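# Move filter cartridge from service panel into tray

## Task

Pull the round filter cartridge out of the service panel and set it down on the tray's floor, lying on its side or standing upright. At the moment of the final release the cartridge must be above the tray, and the tray must end up lying flat on the table. Missing any one of these fails the task. The result only counts if it holds without the robot supporting anything. Finish by opening the gripper and moving the arm away.

## Robot and tools

Robot: two arms, left_arm and right_arm, each with a two-finger parallel gripper. The shared scene frame has its origin on the table surface midway between the arms. +z is up, +x points out over the table, and left_arm sits on the +y side. The names left and right do not correspond to the sides of a camera image.

Gripper axes: the fingers extend along the gripper's +z and close along its x. The reported end_effector_position is the point between the finger pads; the fingertips extend 17.5 mm past it. Pure rotations pivot about that point, which lies 25 mm off the last joint's axis toward the gripper's -y. A flat block also protrudes about 9 cm toward -y and rotates with the gripper, so keep it clear of the panel, tray and other arm.

Row format (used by execute_actions and move): 18 numbers, each in [-1, 1], always for both arms. First left_arm: dx, dy, dz, rx, ry, rz, then gripper position, force_limit, speed; then the same nine for right_arm. dx..rz are an offset, not a pose: they are expressed in that gripper's own axes and measured from the gripper's pose at the start of the action. A value of 1.0 equals 0.6 m of travel or 180 degrees; rx, ry, rz form a single rotation vector. Gripper position: +1 fully open (50 mm gap), about -0.65 pads meet, -1 closes until an object blocks it. force_limit: -1 is about 20 N per pad, 0 about 102 N, +1 about 185 N (actual grip may run ~17% over). speed: -1 is 20 mm/s, 0 is 85 mm/s, +1 is 150 mm/s. The gripper numbers are commands; to leave a gripper unchanged, repeat its previous three values (sending 0 is not neutral). A new force_limit or speed only applies once position changes by at least 0.01.

execute_actions(actions): a list of actions; each action is a list of up to 15 rows, one row per control step of 1/30 s; a short table repeats its last row to fill 15 steps. Every row in an action is measured from the action's start pose, not from the row before. For the first action of a call the start is the last reported pose. Per step the target is clipped to within 100 mm and 16 degrees of the measured pose, and motion lags commands by roughly 0.17 s, so large offsets may need further actions. An empty list just returns state and images.

move(target, speed, stop_force, blocking): target is one 18-number row; its offsets count from the pose in the latest result that reported one. Grippers travel in straight lines, finishing together, over 0.5 to 10 s (cut off at 10 s). speed is in m/s, 0.002 to 0.5, default 0.25; turning is capped at twice that value in rad/s. Paths ignore obstacles and the other arm, and grippers can lag, drift or overshoot speed near full reach. stop_force (N, 14 to 160, shared by both arms, not allowed in the first 0.2 s) ends an arm's path when its wrist sensor sees that much extra resistance along the direction of travel; that gripper backs off two steps and holds. Use it with slow speeds when approaching contact; do not rely on it while the gripper rotates, and omit it when lifting off something the gripper is pressing. blocking=false returns after 0.5 s while motion continues (not combinable with stop_force); then use wait(0) to poll or stop to brake before sending new rows or moves. The move: line reports the ending per arm (done, off_target, moving, held, contact, fault) and limits (paced = pose clipped; held = steps blocked, after which motion can surge).

wait(seconds): 0 to 10; arms keep their last command. stop: brakes a running move; fingers continue. zoom_image(camera, region): region [x0, y0, x1, y1] in pixels, at most 504 by 504. Cameras: cam_head_left, cam_head_right, cam_left_wrist, cam_right_wrist, each 896x504; calibration data is provided. show_instructions: shows the reference pages. finished_scene(scene): ends the current scene, given its number; irreversible.

Reading results: the state line gives each gripper's position (m), quaternion wxyz, and linear/angular velocities. Hand target lines show where the controller is currently steering. A pose unreachable line means the clearance check altered that arm's command. object_status: 0 moving, 1 blocked while opening, 2 blocked while closing (a real grip), 3 reached the command or pads met (usually empty). Confirm a grip shows 2. Opening in mm is roughly (250 - position_measured) x 0.202. Wrist force and torque are in the gripper's own axes, with offsets up to ~10 N, noise up to ~3.7 N, saturating near 200 N; pushing on a surface reads as force back toward the arm. no reading is normal at the start.

Cautions: an arm halts for 10 s if any joint hits its load limit or an external force reaches 150 N; arms are stiff, so commanding even slightly past a firm contact can fault. Avoid collisions between the arms. Long holding heats motors (warning at 70 °C, braking fault at 85 °C). Do not drop, slam or fling the cartridge, do not tip or shove the tray, and do not knock anything off the table. Loose objects may occasionally be nudged. Release the cartridge over the tray, open fully, and retract before ending the scene.

Each tool is called after "Call:" as name([rows], argument=value, ...), one row to a line, values as JSON.

Reference images:

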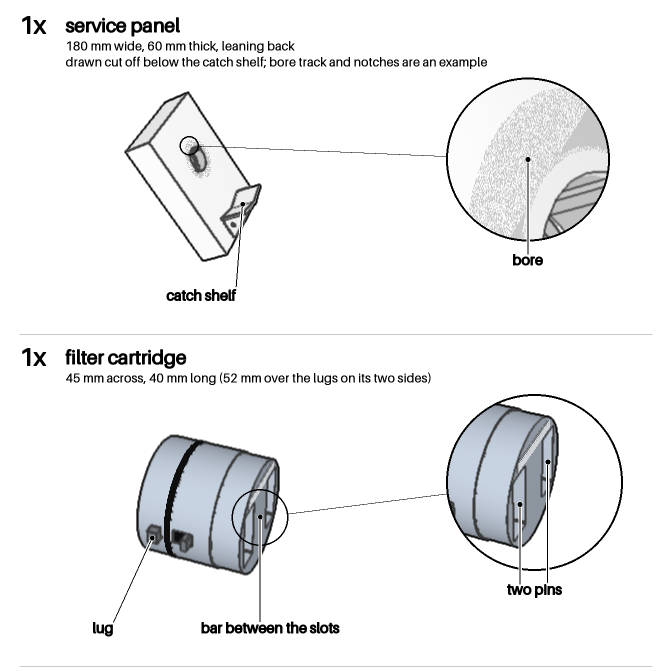

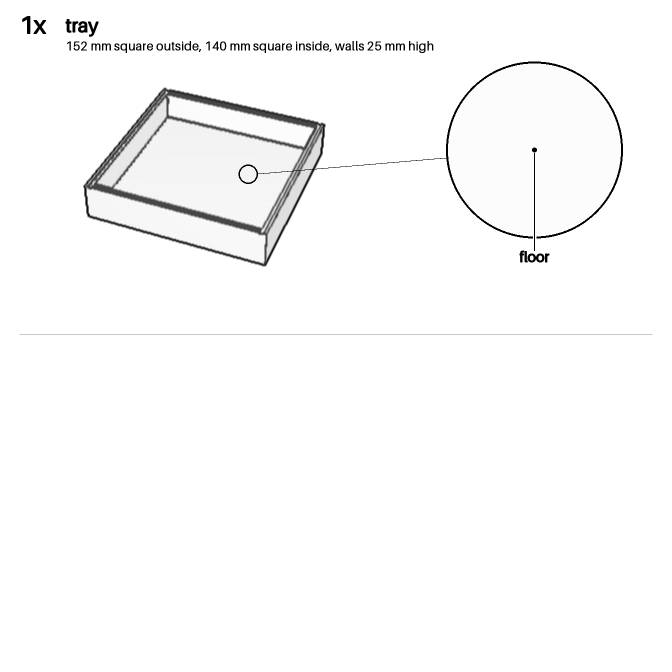

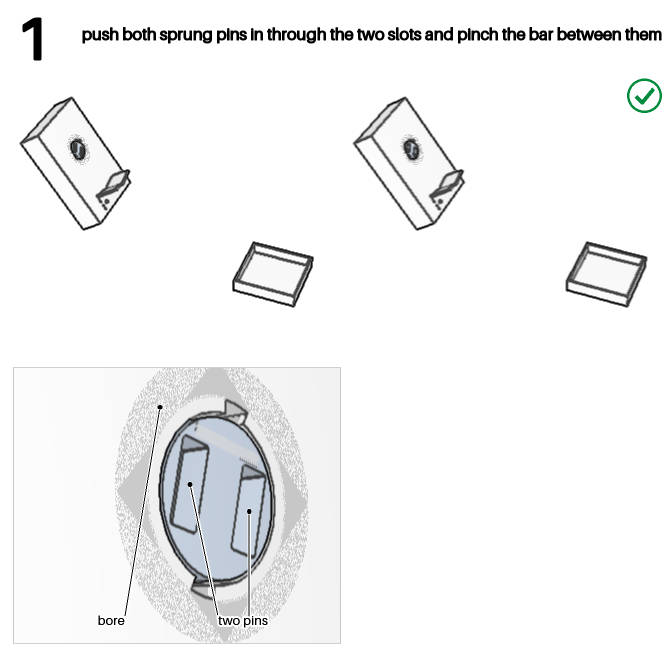

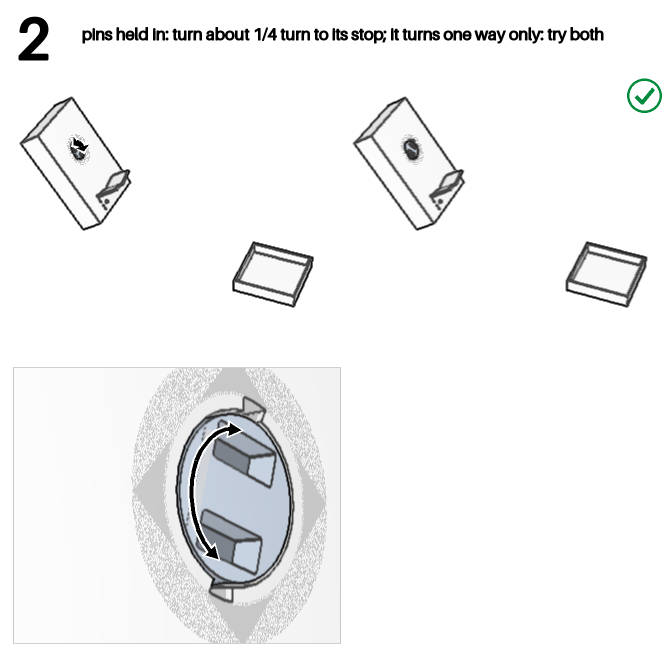

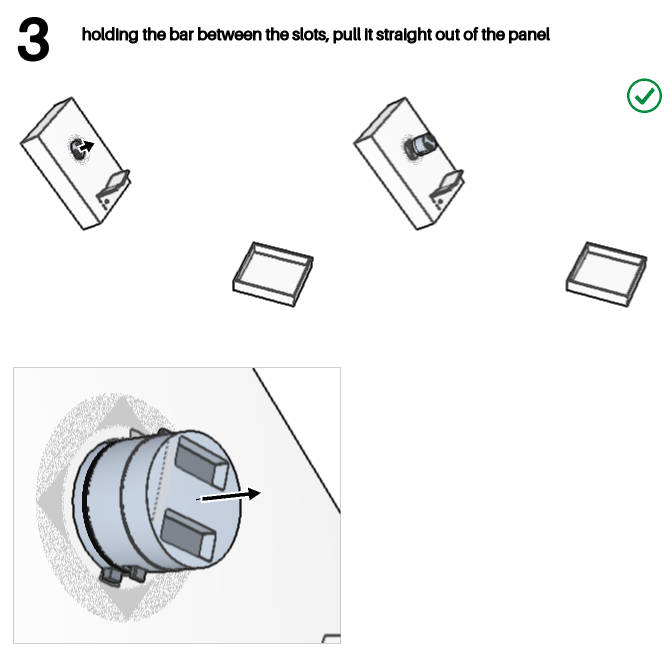

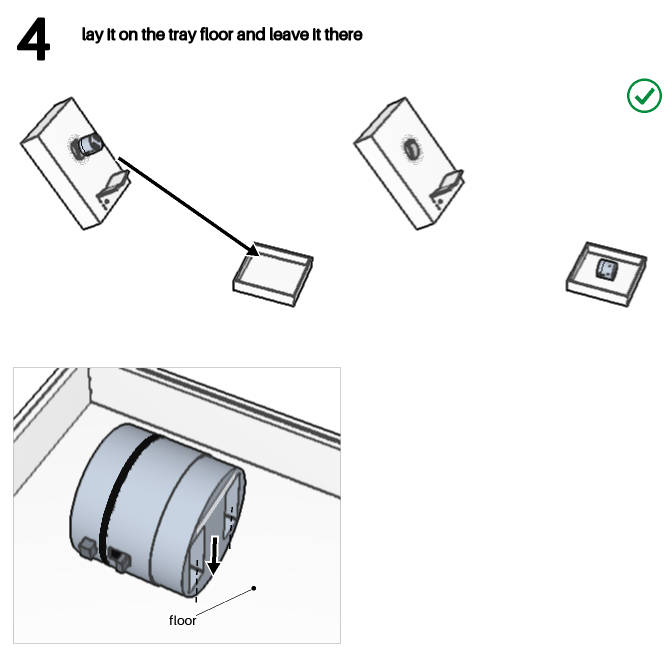

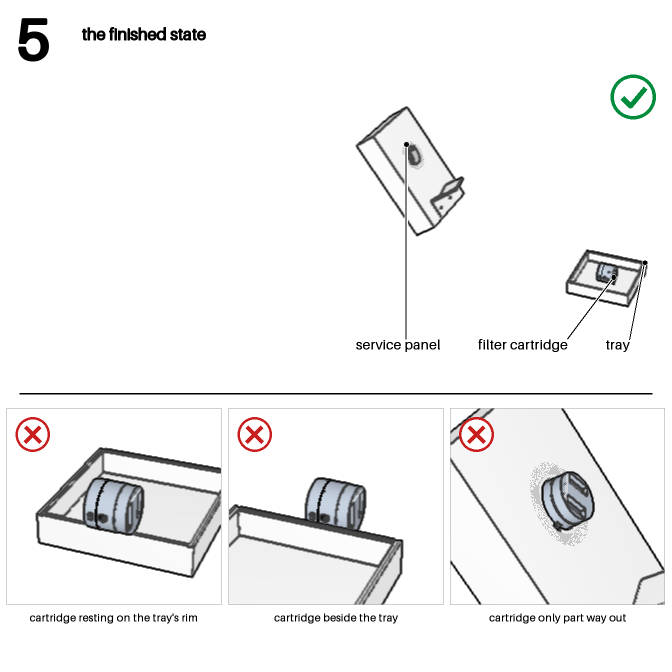

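## Session

Call:
execute_actions(actions=[])

Scene clock: 0.00 s.
left_arm: end_effector_position=(+0.2931, +0.0921, +0.3461) position_measured=3 object_status=3 end_effector_quat_wxyz=(+0.335, +0.222, +0.827, -0.393) end_effector_velocity=(-0.000, +0.000, +0.000) end_effector_angular_velocity=(+0.000, -0.000, -0.000) | right_arm: end_effector_position=(+0.8659, -0.8794, +0.1620) position_measured=3 object_status=3 end_effector_quat_wxyz=(+0.000, +0.706, +0.708, -0.001) end_effector_velocity=(-0.001, +0.000, +0.000) end_effector_angular_velocity=(+0.000, +0.000, +0.000)
Joint positions: left_arm=[-1.675 -1.408  2.845 -4.001 -1.022 -2.502] | right_arm=[ 3.381 -1.805 -2.214 -0.694  1.57   0.238]
Joint velocities: left_arm=[-0. -0.  0.  0.  0.  0.] | right_arm=[ 0.     0.    -0.001 -0.     0.    -0.   ]
Motor temperatures (°C, as the motors report them): left_arm=[23 24 24 31 29 30] | right_arm=[25 25 26 28 27 30]
Wrist force (N, on the end effector, along its own x y z axes, offset not removed): no reading
Wrist torque (N m, same axes, about the end effector's origin, offset not removed): no reading
Hand target (left_arm): +0.293, +0.092, +0.346; +0.335, +0.222, +0.827, -0.393
Hand target (right_arm): +0.866, -0.879, +0.162; +0.000, +0.706, +0.708, -0.001

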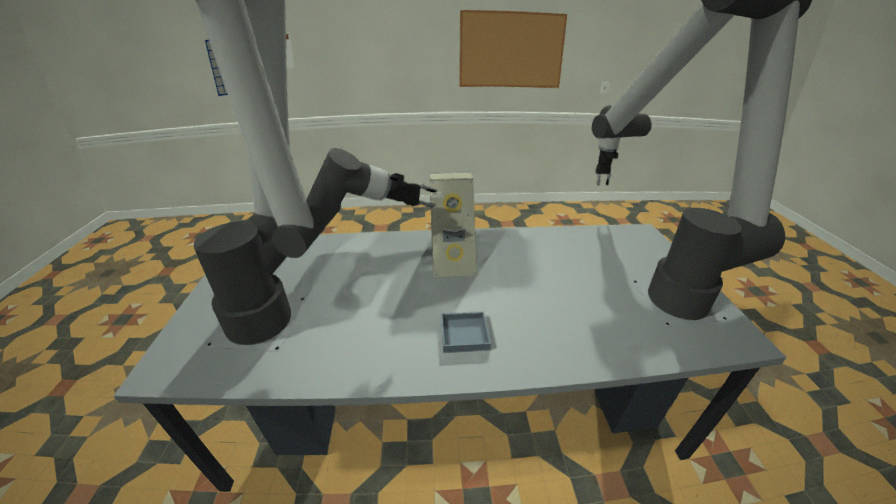

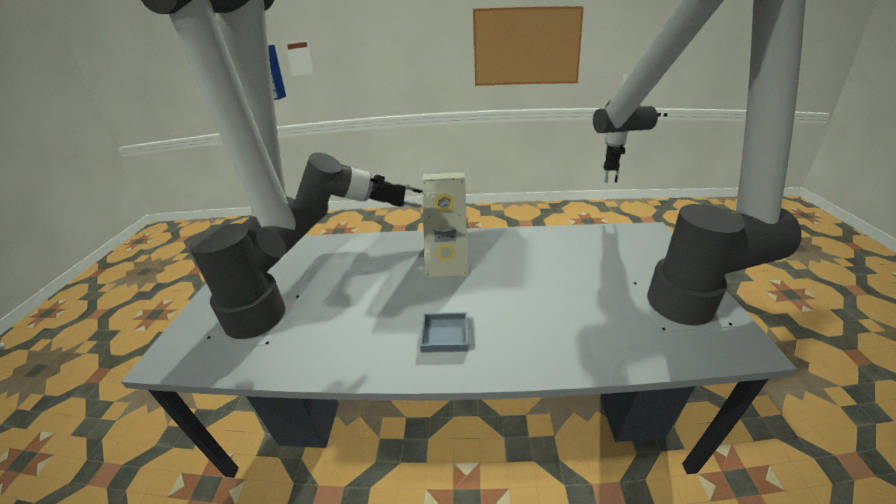

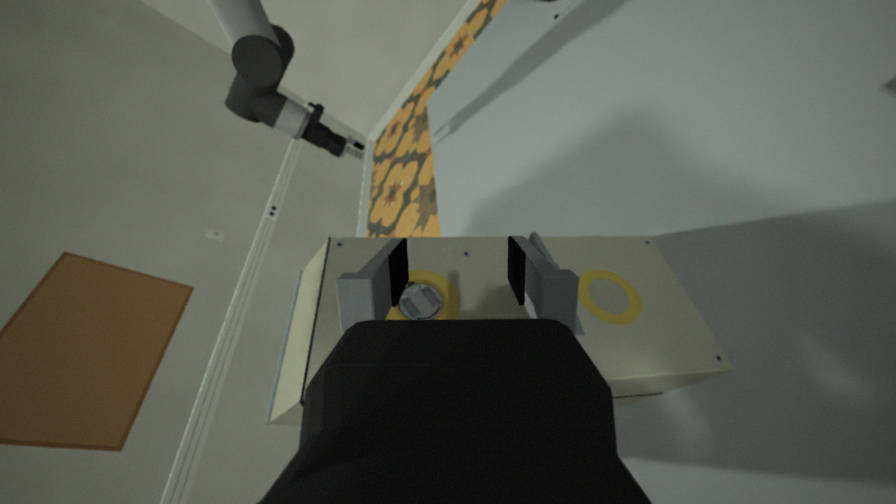

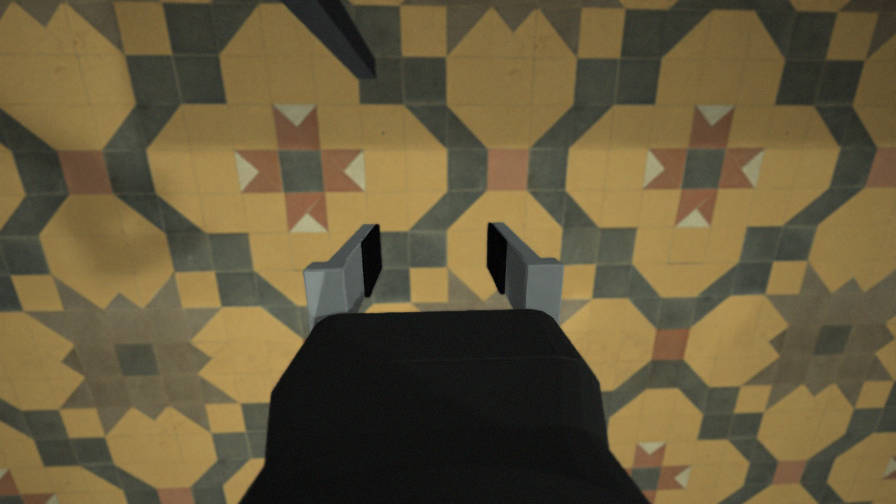

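Call:
zoom_image(camera="cam_head_left", region=[400, 160, 520, 290])

Call:
zoom_image(camera="cam_left_wrist", region=[360, 250, 480, 340])

Call:
zoom_image(camera="cam_head_right", region=[400, 160, 520, 290])

Region (400, 160, 520, 290) of cam_head_left's 896x504 image, scaled by 3.877, with more detail than that image has; it fills the left 465 columns of this view, and the rest is white.

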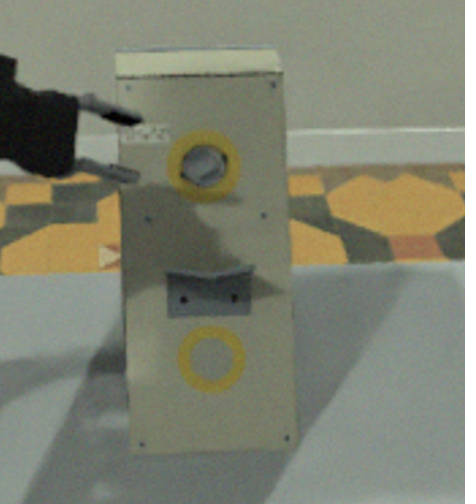

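Region (360, 250, 480, 340) of cam_left_wrist's 896x504 image, scaled by 4.200, with more detail than that image has; it fills the top 378 rows of this view, and the rest is white.

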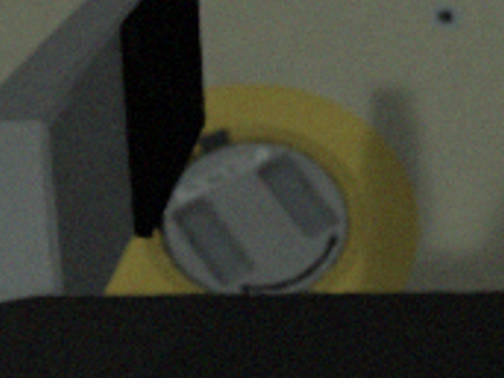

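Region (400, 160, 520, 290) of cam_head_right's 896x504 image, scaled by 3.877, with more detail than that image has; it fills the left 465 columns of this view, and the rest is white.

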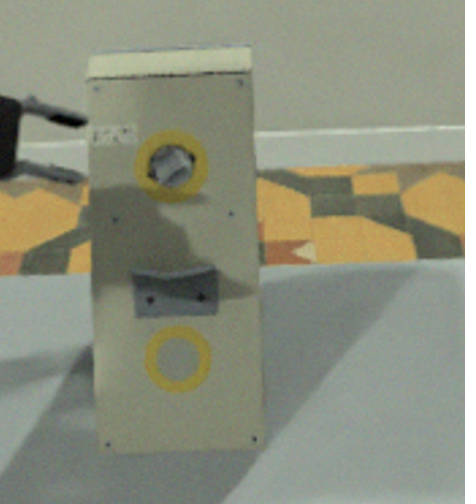

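Call:
move(target=[-0.05,0.003,0.2,-0.298,-0.056,-0.010,1,0,0,0,0,0,0,0,0,1,0,0])

Call:
zoom_image(camera="cam_left_wrist", region=[360, 130, 560, 330])

Scene clock: 4.17 s.
left_arm: end_effector_position=(+0.3606, -0.0056, +0.3103) position_measured=3 object_status=3 end_effector_quat_wxyz=(+0.462, -0.000, +0.887, -0.000) end_effector_velocity=(-0.001, -0.001, -0.001) end_effector_angular_velocity=(+0.003, -0.000, +0.007) | right_arm: end_effector_position=(+0.8659, -0.8794, +0.1620) position_measured=3 object_status=3 end_effector_quat_wxyz=(+0.000, +0.706, +0.708, -0.001) end_effector_velocity=(-0.001, -0.001, -0.000) end_effector_angular_velocity=(-0.001, +0.001, +0.002)
Joint positions: left_arm=[-1.722 -1.513  2.336 -2.075 -0.649 -3.535] | right_arm=[ 3.381 -1.805 -2.214 -0.694  1.57   0.238]
Joint velocities: left_arm=[-0.     0.003 -0.006  0.015 -0.003 -0.012] | right_arm=[-0.     0.    -0.001 -0.    -0.    -0.002]
Motor temperatures (°C, as the motors report them): left_arm=[23 24 24 31 29 30] | right_arm=[25 25 26 28 27 30]
Wrist force (N, on the end effector, along its own x y z axes, offset not removed): left_arm=[2.0 8.2 -1.6] | right_arm=[-6.0 0.3 0.3]
Wrist torque (N m, same axes, about the end effector's origin, offset not removed): left_arm=[1.23 -0.73 0.55] | right_arm=[0.47 1.37 0.21]
Hand target (left_arm): +0.361, -0.006, +0.310; +0.462, -0.001, +0.887, +0.000
Hand target (right_arm): +0.866, -0.879, +0.162; +0.000, +0.706, +0.708, -0.001
Off the commanded pose (left_arm): 0.001 m, 0 deg.
Off the commanded pose (right_arm): 0.000 m, 0 deg.
move: done
camera_calibration (this result's frames):
cam_left_wrist: T_world_to_cam=[[-0.538191, 0.0177367, -0.842636, 0.462427], [-0.171007, 0.976685, 0.12978, 0.0351185], [0.825292, 0.213943, -0.52261, 0.0191963], [0, 0, 0, 1]] pos_world=[0.239037, -0.0466086, 0.395132]
cam_right_wrist: T_world_to_cam=[[0.0255398, 0.998573, 0.046899, 0.841539], [0.960501, -0.0375163, 0.275735, -0.9055], [0.277101, 0.0380043, -0.960089, 0.0960847], [0, 0, 0, 1]] pos_world=[0.821616, -0.87796, 0.302461]

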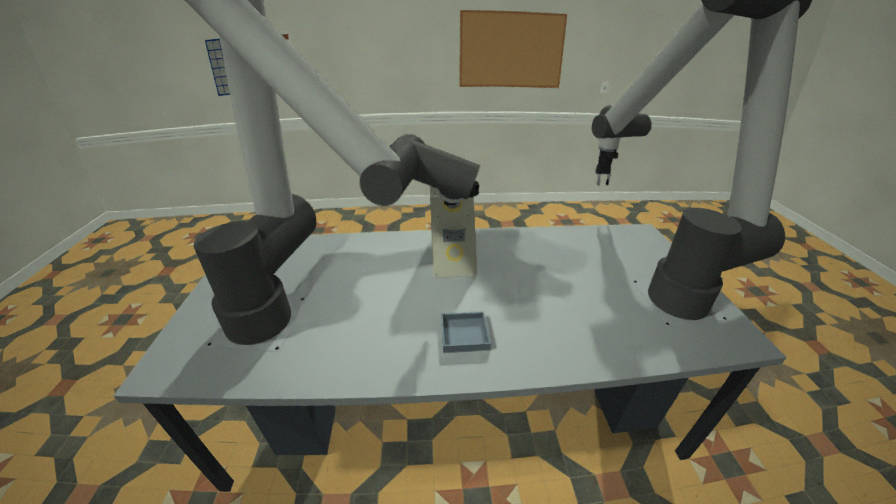

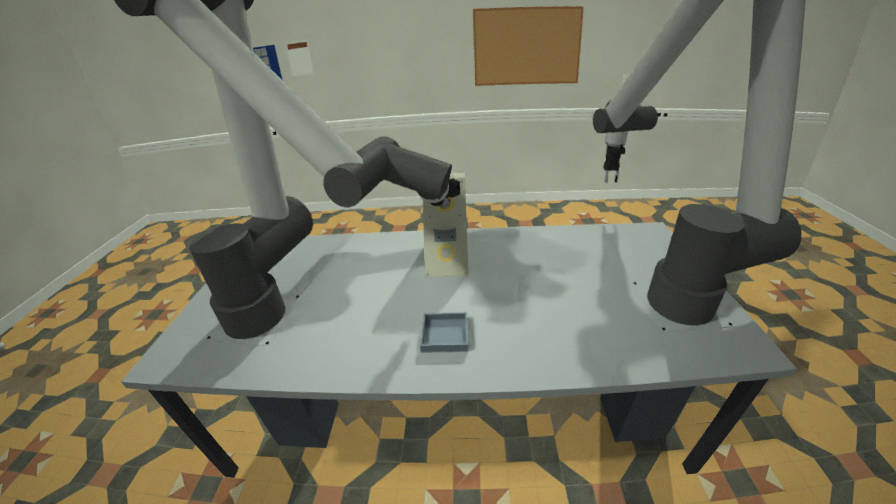

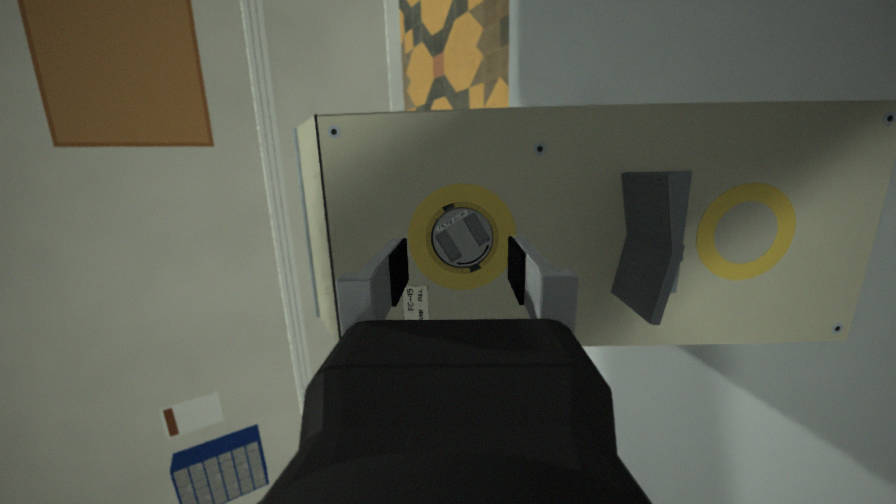

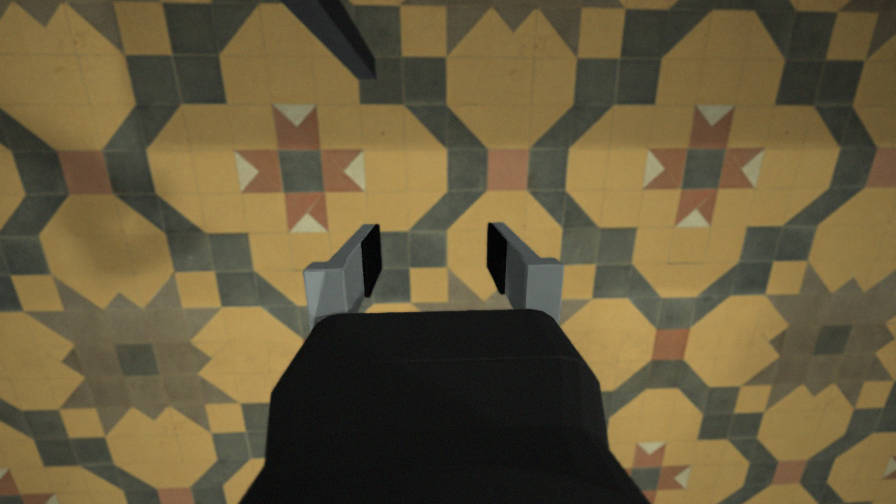

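Region (360, 130, 560, 330) of cam_left_wrist's 896x504 image, scaled by 2.520, with more detail than that image has.

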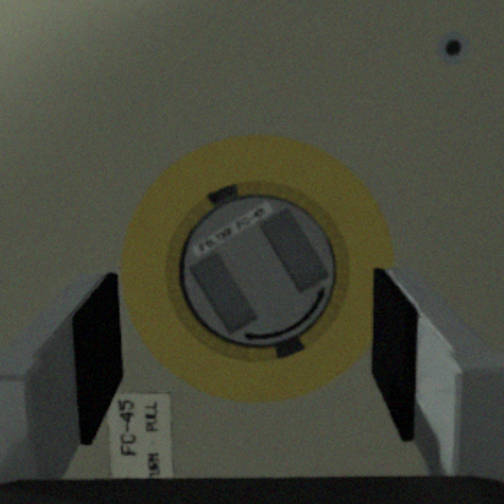

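Call:
move(target=[0.004,0.002,0.1,0,0,-0.164,0.3,0,0,0,0,0,0,0,0,1,0,0])

Call:
zoom_image(camera="cam_left_wrist", region=[380, 170, 540, 330])

Scene clock: 6.10 s.
left_arm: end_effector_position=(+0.4083, -0.0044, +0.2741) position_measured=107 object_status=3 end_effector_quat_wxyz=(+0.446, -0.226, +0.858, -0.118) end_effector_velocity=(+0.001, +0.000, -0.001) end_effector_angular_velocity=(-0.006, -0.000, +0.005) | right_arm: end_effector_position=(+0.8659, -0.8794, +0.1620) position_measured=3 object_status=3 end_effector_quat_wxyz=(+0.000, +0.706, +0.708, -0.001) end_effector_velocity=(-0.000, -0.000, +0.000) end_effector_angular_velocity=(-0.000, -0.000, +0.001)
Joint positions: left_arm=[-1.664 -1.438  2.372 -2.261 -0.633 -3.957] | right_arm=[ 3.381 -1.805 -2.214 -0.694  1.57   0.238]
Joint velocities: left_arm=[ 0.001  0.002  0.    -0.002  0.    -0.007] | right_arm=[ 0.     0.001 -0.    -0.    -0.    -0.001]
Motor temperatures (°C, as the motors report them): left_arm=[23 24 24 31 29 30] | right_arm=[25 25 26 28 27 30]
Wrist force (N, on the end effector, along its own x y z axes, offset not removed): left_arm=[1.8 -0.7 -0.4] | right_arm=[-5.0 -1.4 6.2]
Wrist torque (N m, same axes, about the end effector's origin, offset not removed): left_arm=[-0.46 -0.67 0.50] | right_arm=[0.22 1.20 0.06]
Hand target (left_arm): +0.408, -0.004, +0.274; +0.446, -0.226, +0.858, -0.118
Hand target (right_arm): +0.866, -0.879, +0.162; +0.000, +0.706, +0.708, -0.001
Off the commanded pose (left_arm): 0.000 m, 0 deg.
Off the commanded pose (right_arm): 0.000 m, 0 deg.
move: done
camera_calibration (this result's frames):
cam_left_wrist: T_world_to_cam=[[-0.468962, -0.47623, -0.743828, 0.400117], [-0.447364, 0.854232, -0.264865, 0.267297], [0.761538, 0.20855, -0.61365, 0.0115724], [0, 0, 0, 1]] pos_world=[0.298406, -0.0401998, 0.375517]
cam_right_wrist: T_world_to_cam=[[0.0255398, 0.998573, 0.0468989, 0.841539], [0.960501, -0.0375162, 0.275735, -0.9055], [0.277101, 0.0380043, -0.960089, 0.0960849], [0, 0, 0, 1]] pos_world=[0.821616, -0.877961, 0.302461]

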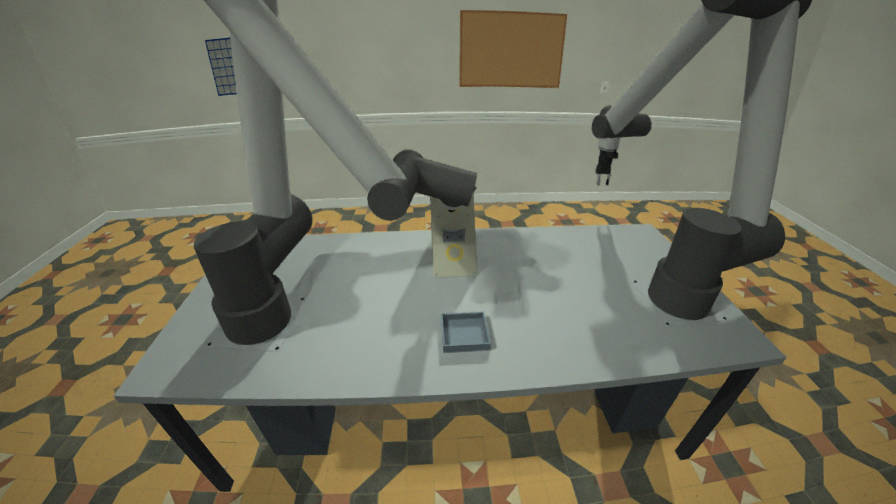

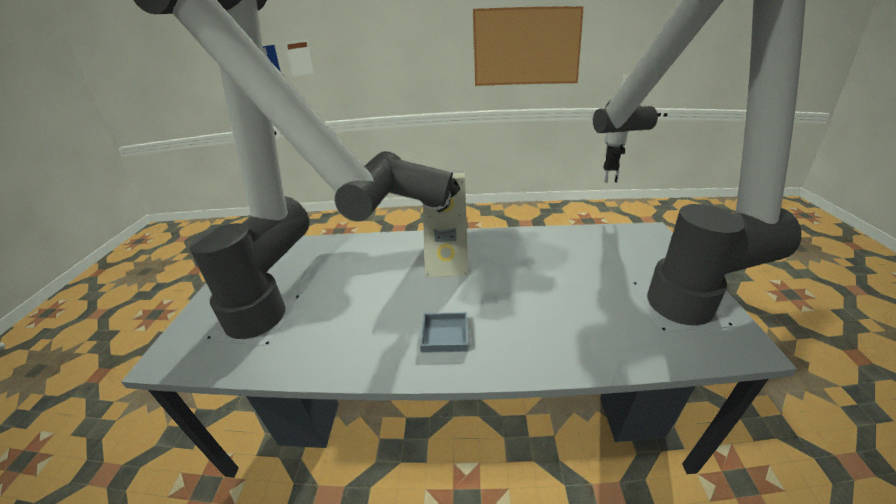

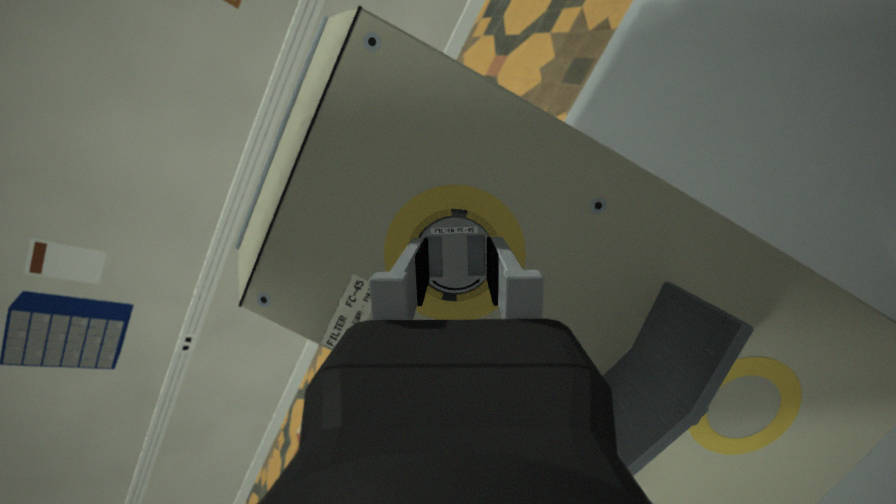

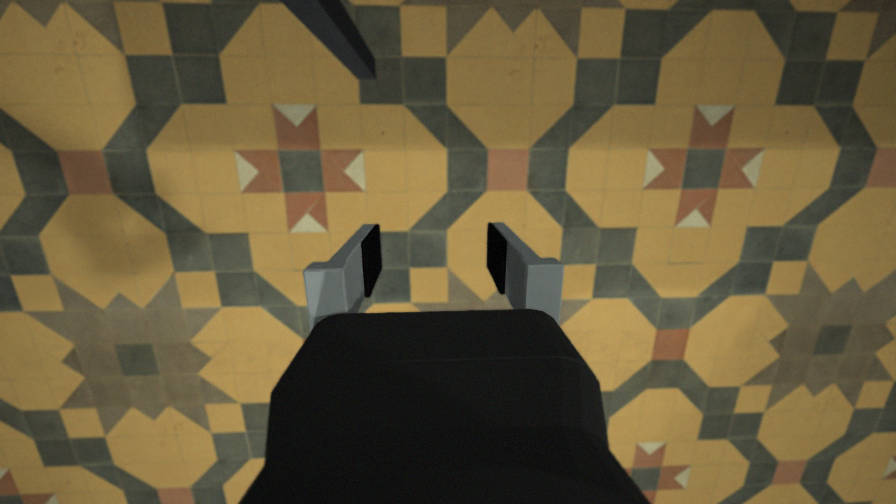

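Region (380, 170, 540, 330) of cam_left_wrist's 896x504 image, scaled by 3.150, with more detail than that image has.

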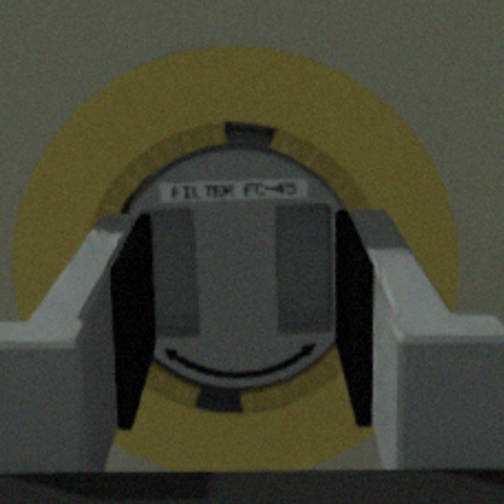

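Call:
move(target=[-0.003,0.0065,0.027,0,0,0,0.05,0,0,0,0,0,0,0,0,1,0,0], speed=0.05)

Call:
zoom_image(camera="cam_left_wrist", region=[380, 170, 540, 330])

Scene clock: 7.37 s.
left_arm: end_effector_position=(+0.4213, -0.0001, +0.2646) position_measured=145 object_status=3 end_effector_quat_wxyz=(+0.446, -0.226, +0.858, -0.118) end_effector_velocity=(+0.000, -0.000, -0.001) end_effector_angular_velocity=(+0.001, +0.000, -0.002) | right_arm: end_effector_position=(+0.8659, -0.8794, +0.1620) position_measured=3 object_status=3 end_effector_quat_wxyz=(+0.000, +0.706, +0.708, -0.001) end_effector_velocity=(+0.001, +0.000, +0.000) end_effector_angular_velocity=(-0.000, -0.001, -0.000)
Joint positions: left_arm=[-1.647 -1.424  2.385 -2.311 -0.629 -3.928] | right_arm=[ 3.381 -1.805 -2.214 -0.694  1.57   0.238]
Joint velocities: left_arm=[ 0.     0.002  0.001 -0.005 -0.     0.003] | right_arm=[-0.    -0.     0.001  0.    -0.     0.   ]
Motor temperatures (°C, as the motors report them): left_arm=[23 24 24 31 29 30] | right_arm=[25 25 26 28 27 30]
Wrist force (N, on the end effector, along its own x y z axes, offset not removed): left_arm=[4.3 -0.4 -0.4] | right_arm=[-4.1 -1.7 2.8]
Wrist torque (N m, same axes, about the end effector's origin, offset not removed): left_arm=[-0.47 -0.97 0.38] | right_arm=[0.14 0.97 -0.05]
Hand target (left_arm): +0.421, -0.000, +0.265; +0.446, -0.226, +0.858, -0.118
Hand target (right_arm): +0.866, -0.879, +0.162; +0.000, +0.706, +0.708, -0.001
Off the commanded pose (left_arm): 0.000 m, 0 deg.
Off the commanded pose (right_arm): 0.000 m, 0 deg.
move: done
camera_calibration (this result's frames):
cam_left_wrist: T_world_to_cam=[[-0.468934, -0.476259, -0.743827, 0.401178], [-0.447361, 0.85422, -0.264909, 0.266981], [0.761557, 0.208535, -0.613632, -0.00504533], [0, 0, 0, 1]] pos_world=[0.311405, -0.035944, 0.366037]
cam_right_wrist: T_world_to_cam=[[0.0255397, 0.998573, 0.046899, 0.841539], [0.960501, -0.0375162, 0.275735, -0.9055], [0.277101, 0.0380044, -0.960089, 0.0960848], [0, 0, 0, 1]] pos_world=[0.821616, -0.87796, 0.302461]

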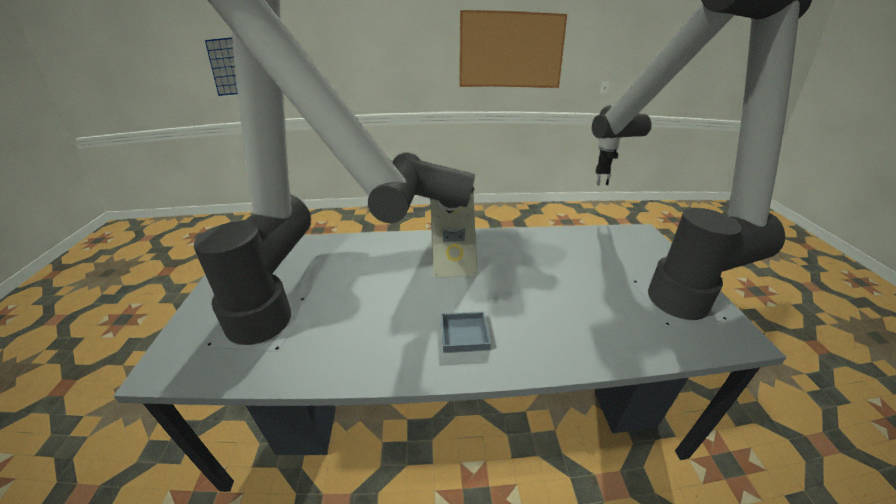

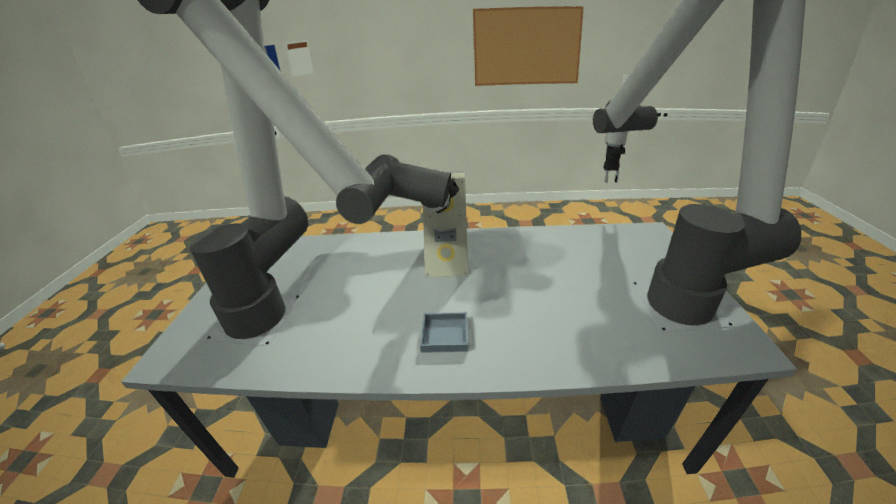

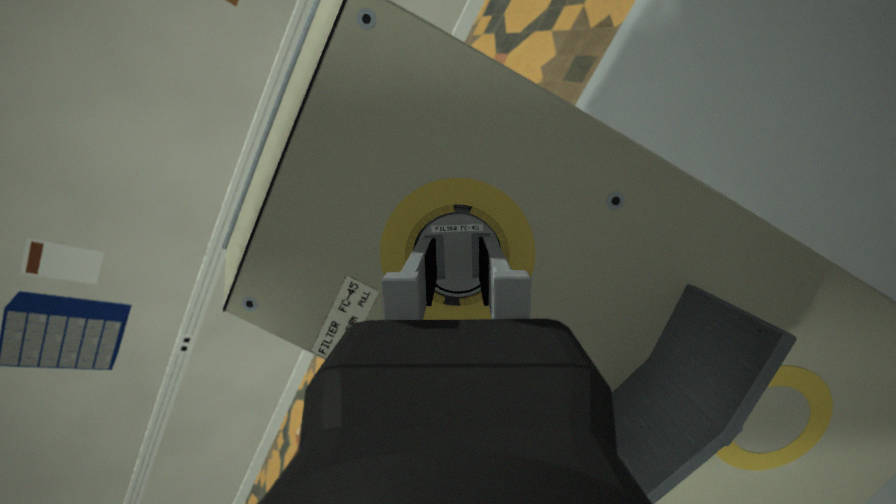

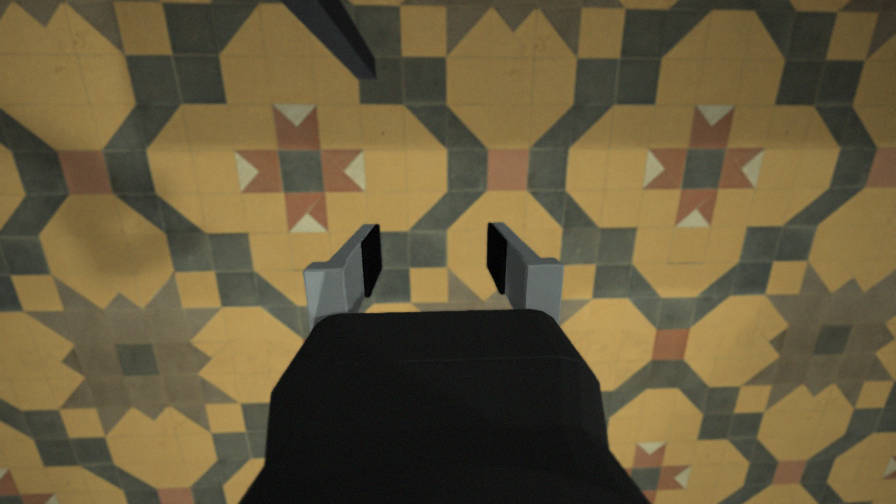

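Region (380, 170, 540, 330) of cam_left_wrist's 896x504 image, scaled by 3.150, with more detail than that image has.

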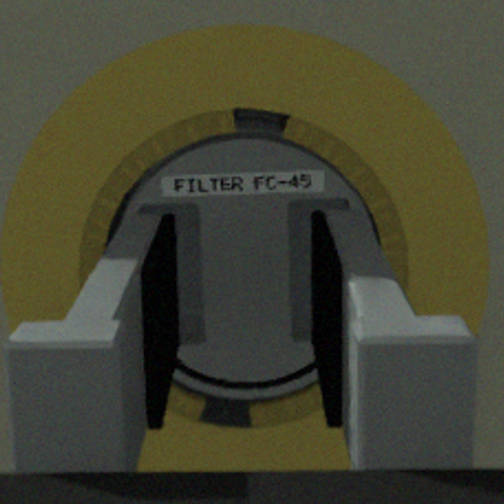

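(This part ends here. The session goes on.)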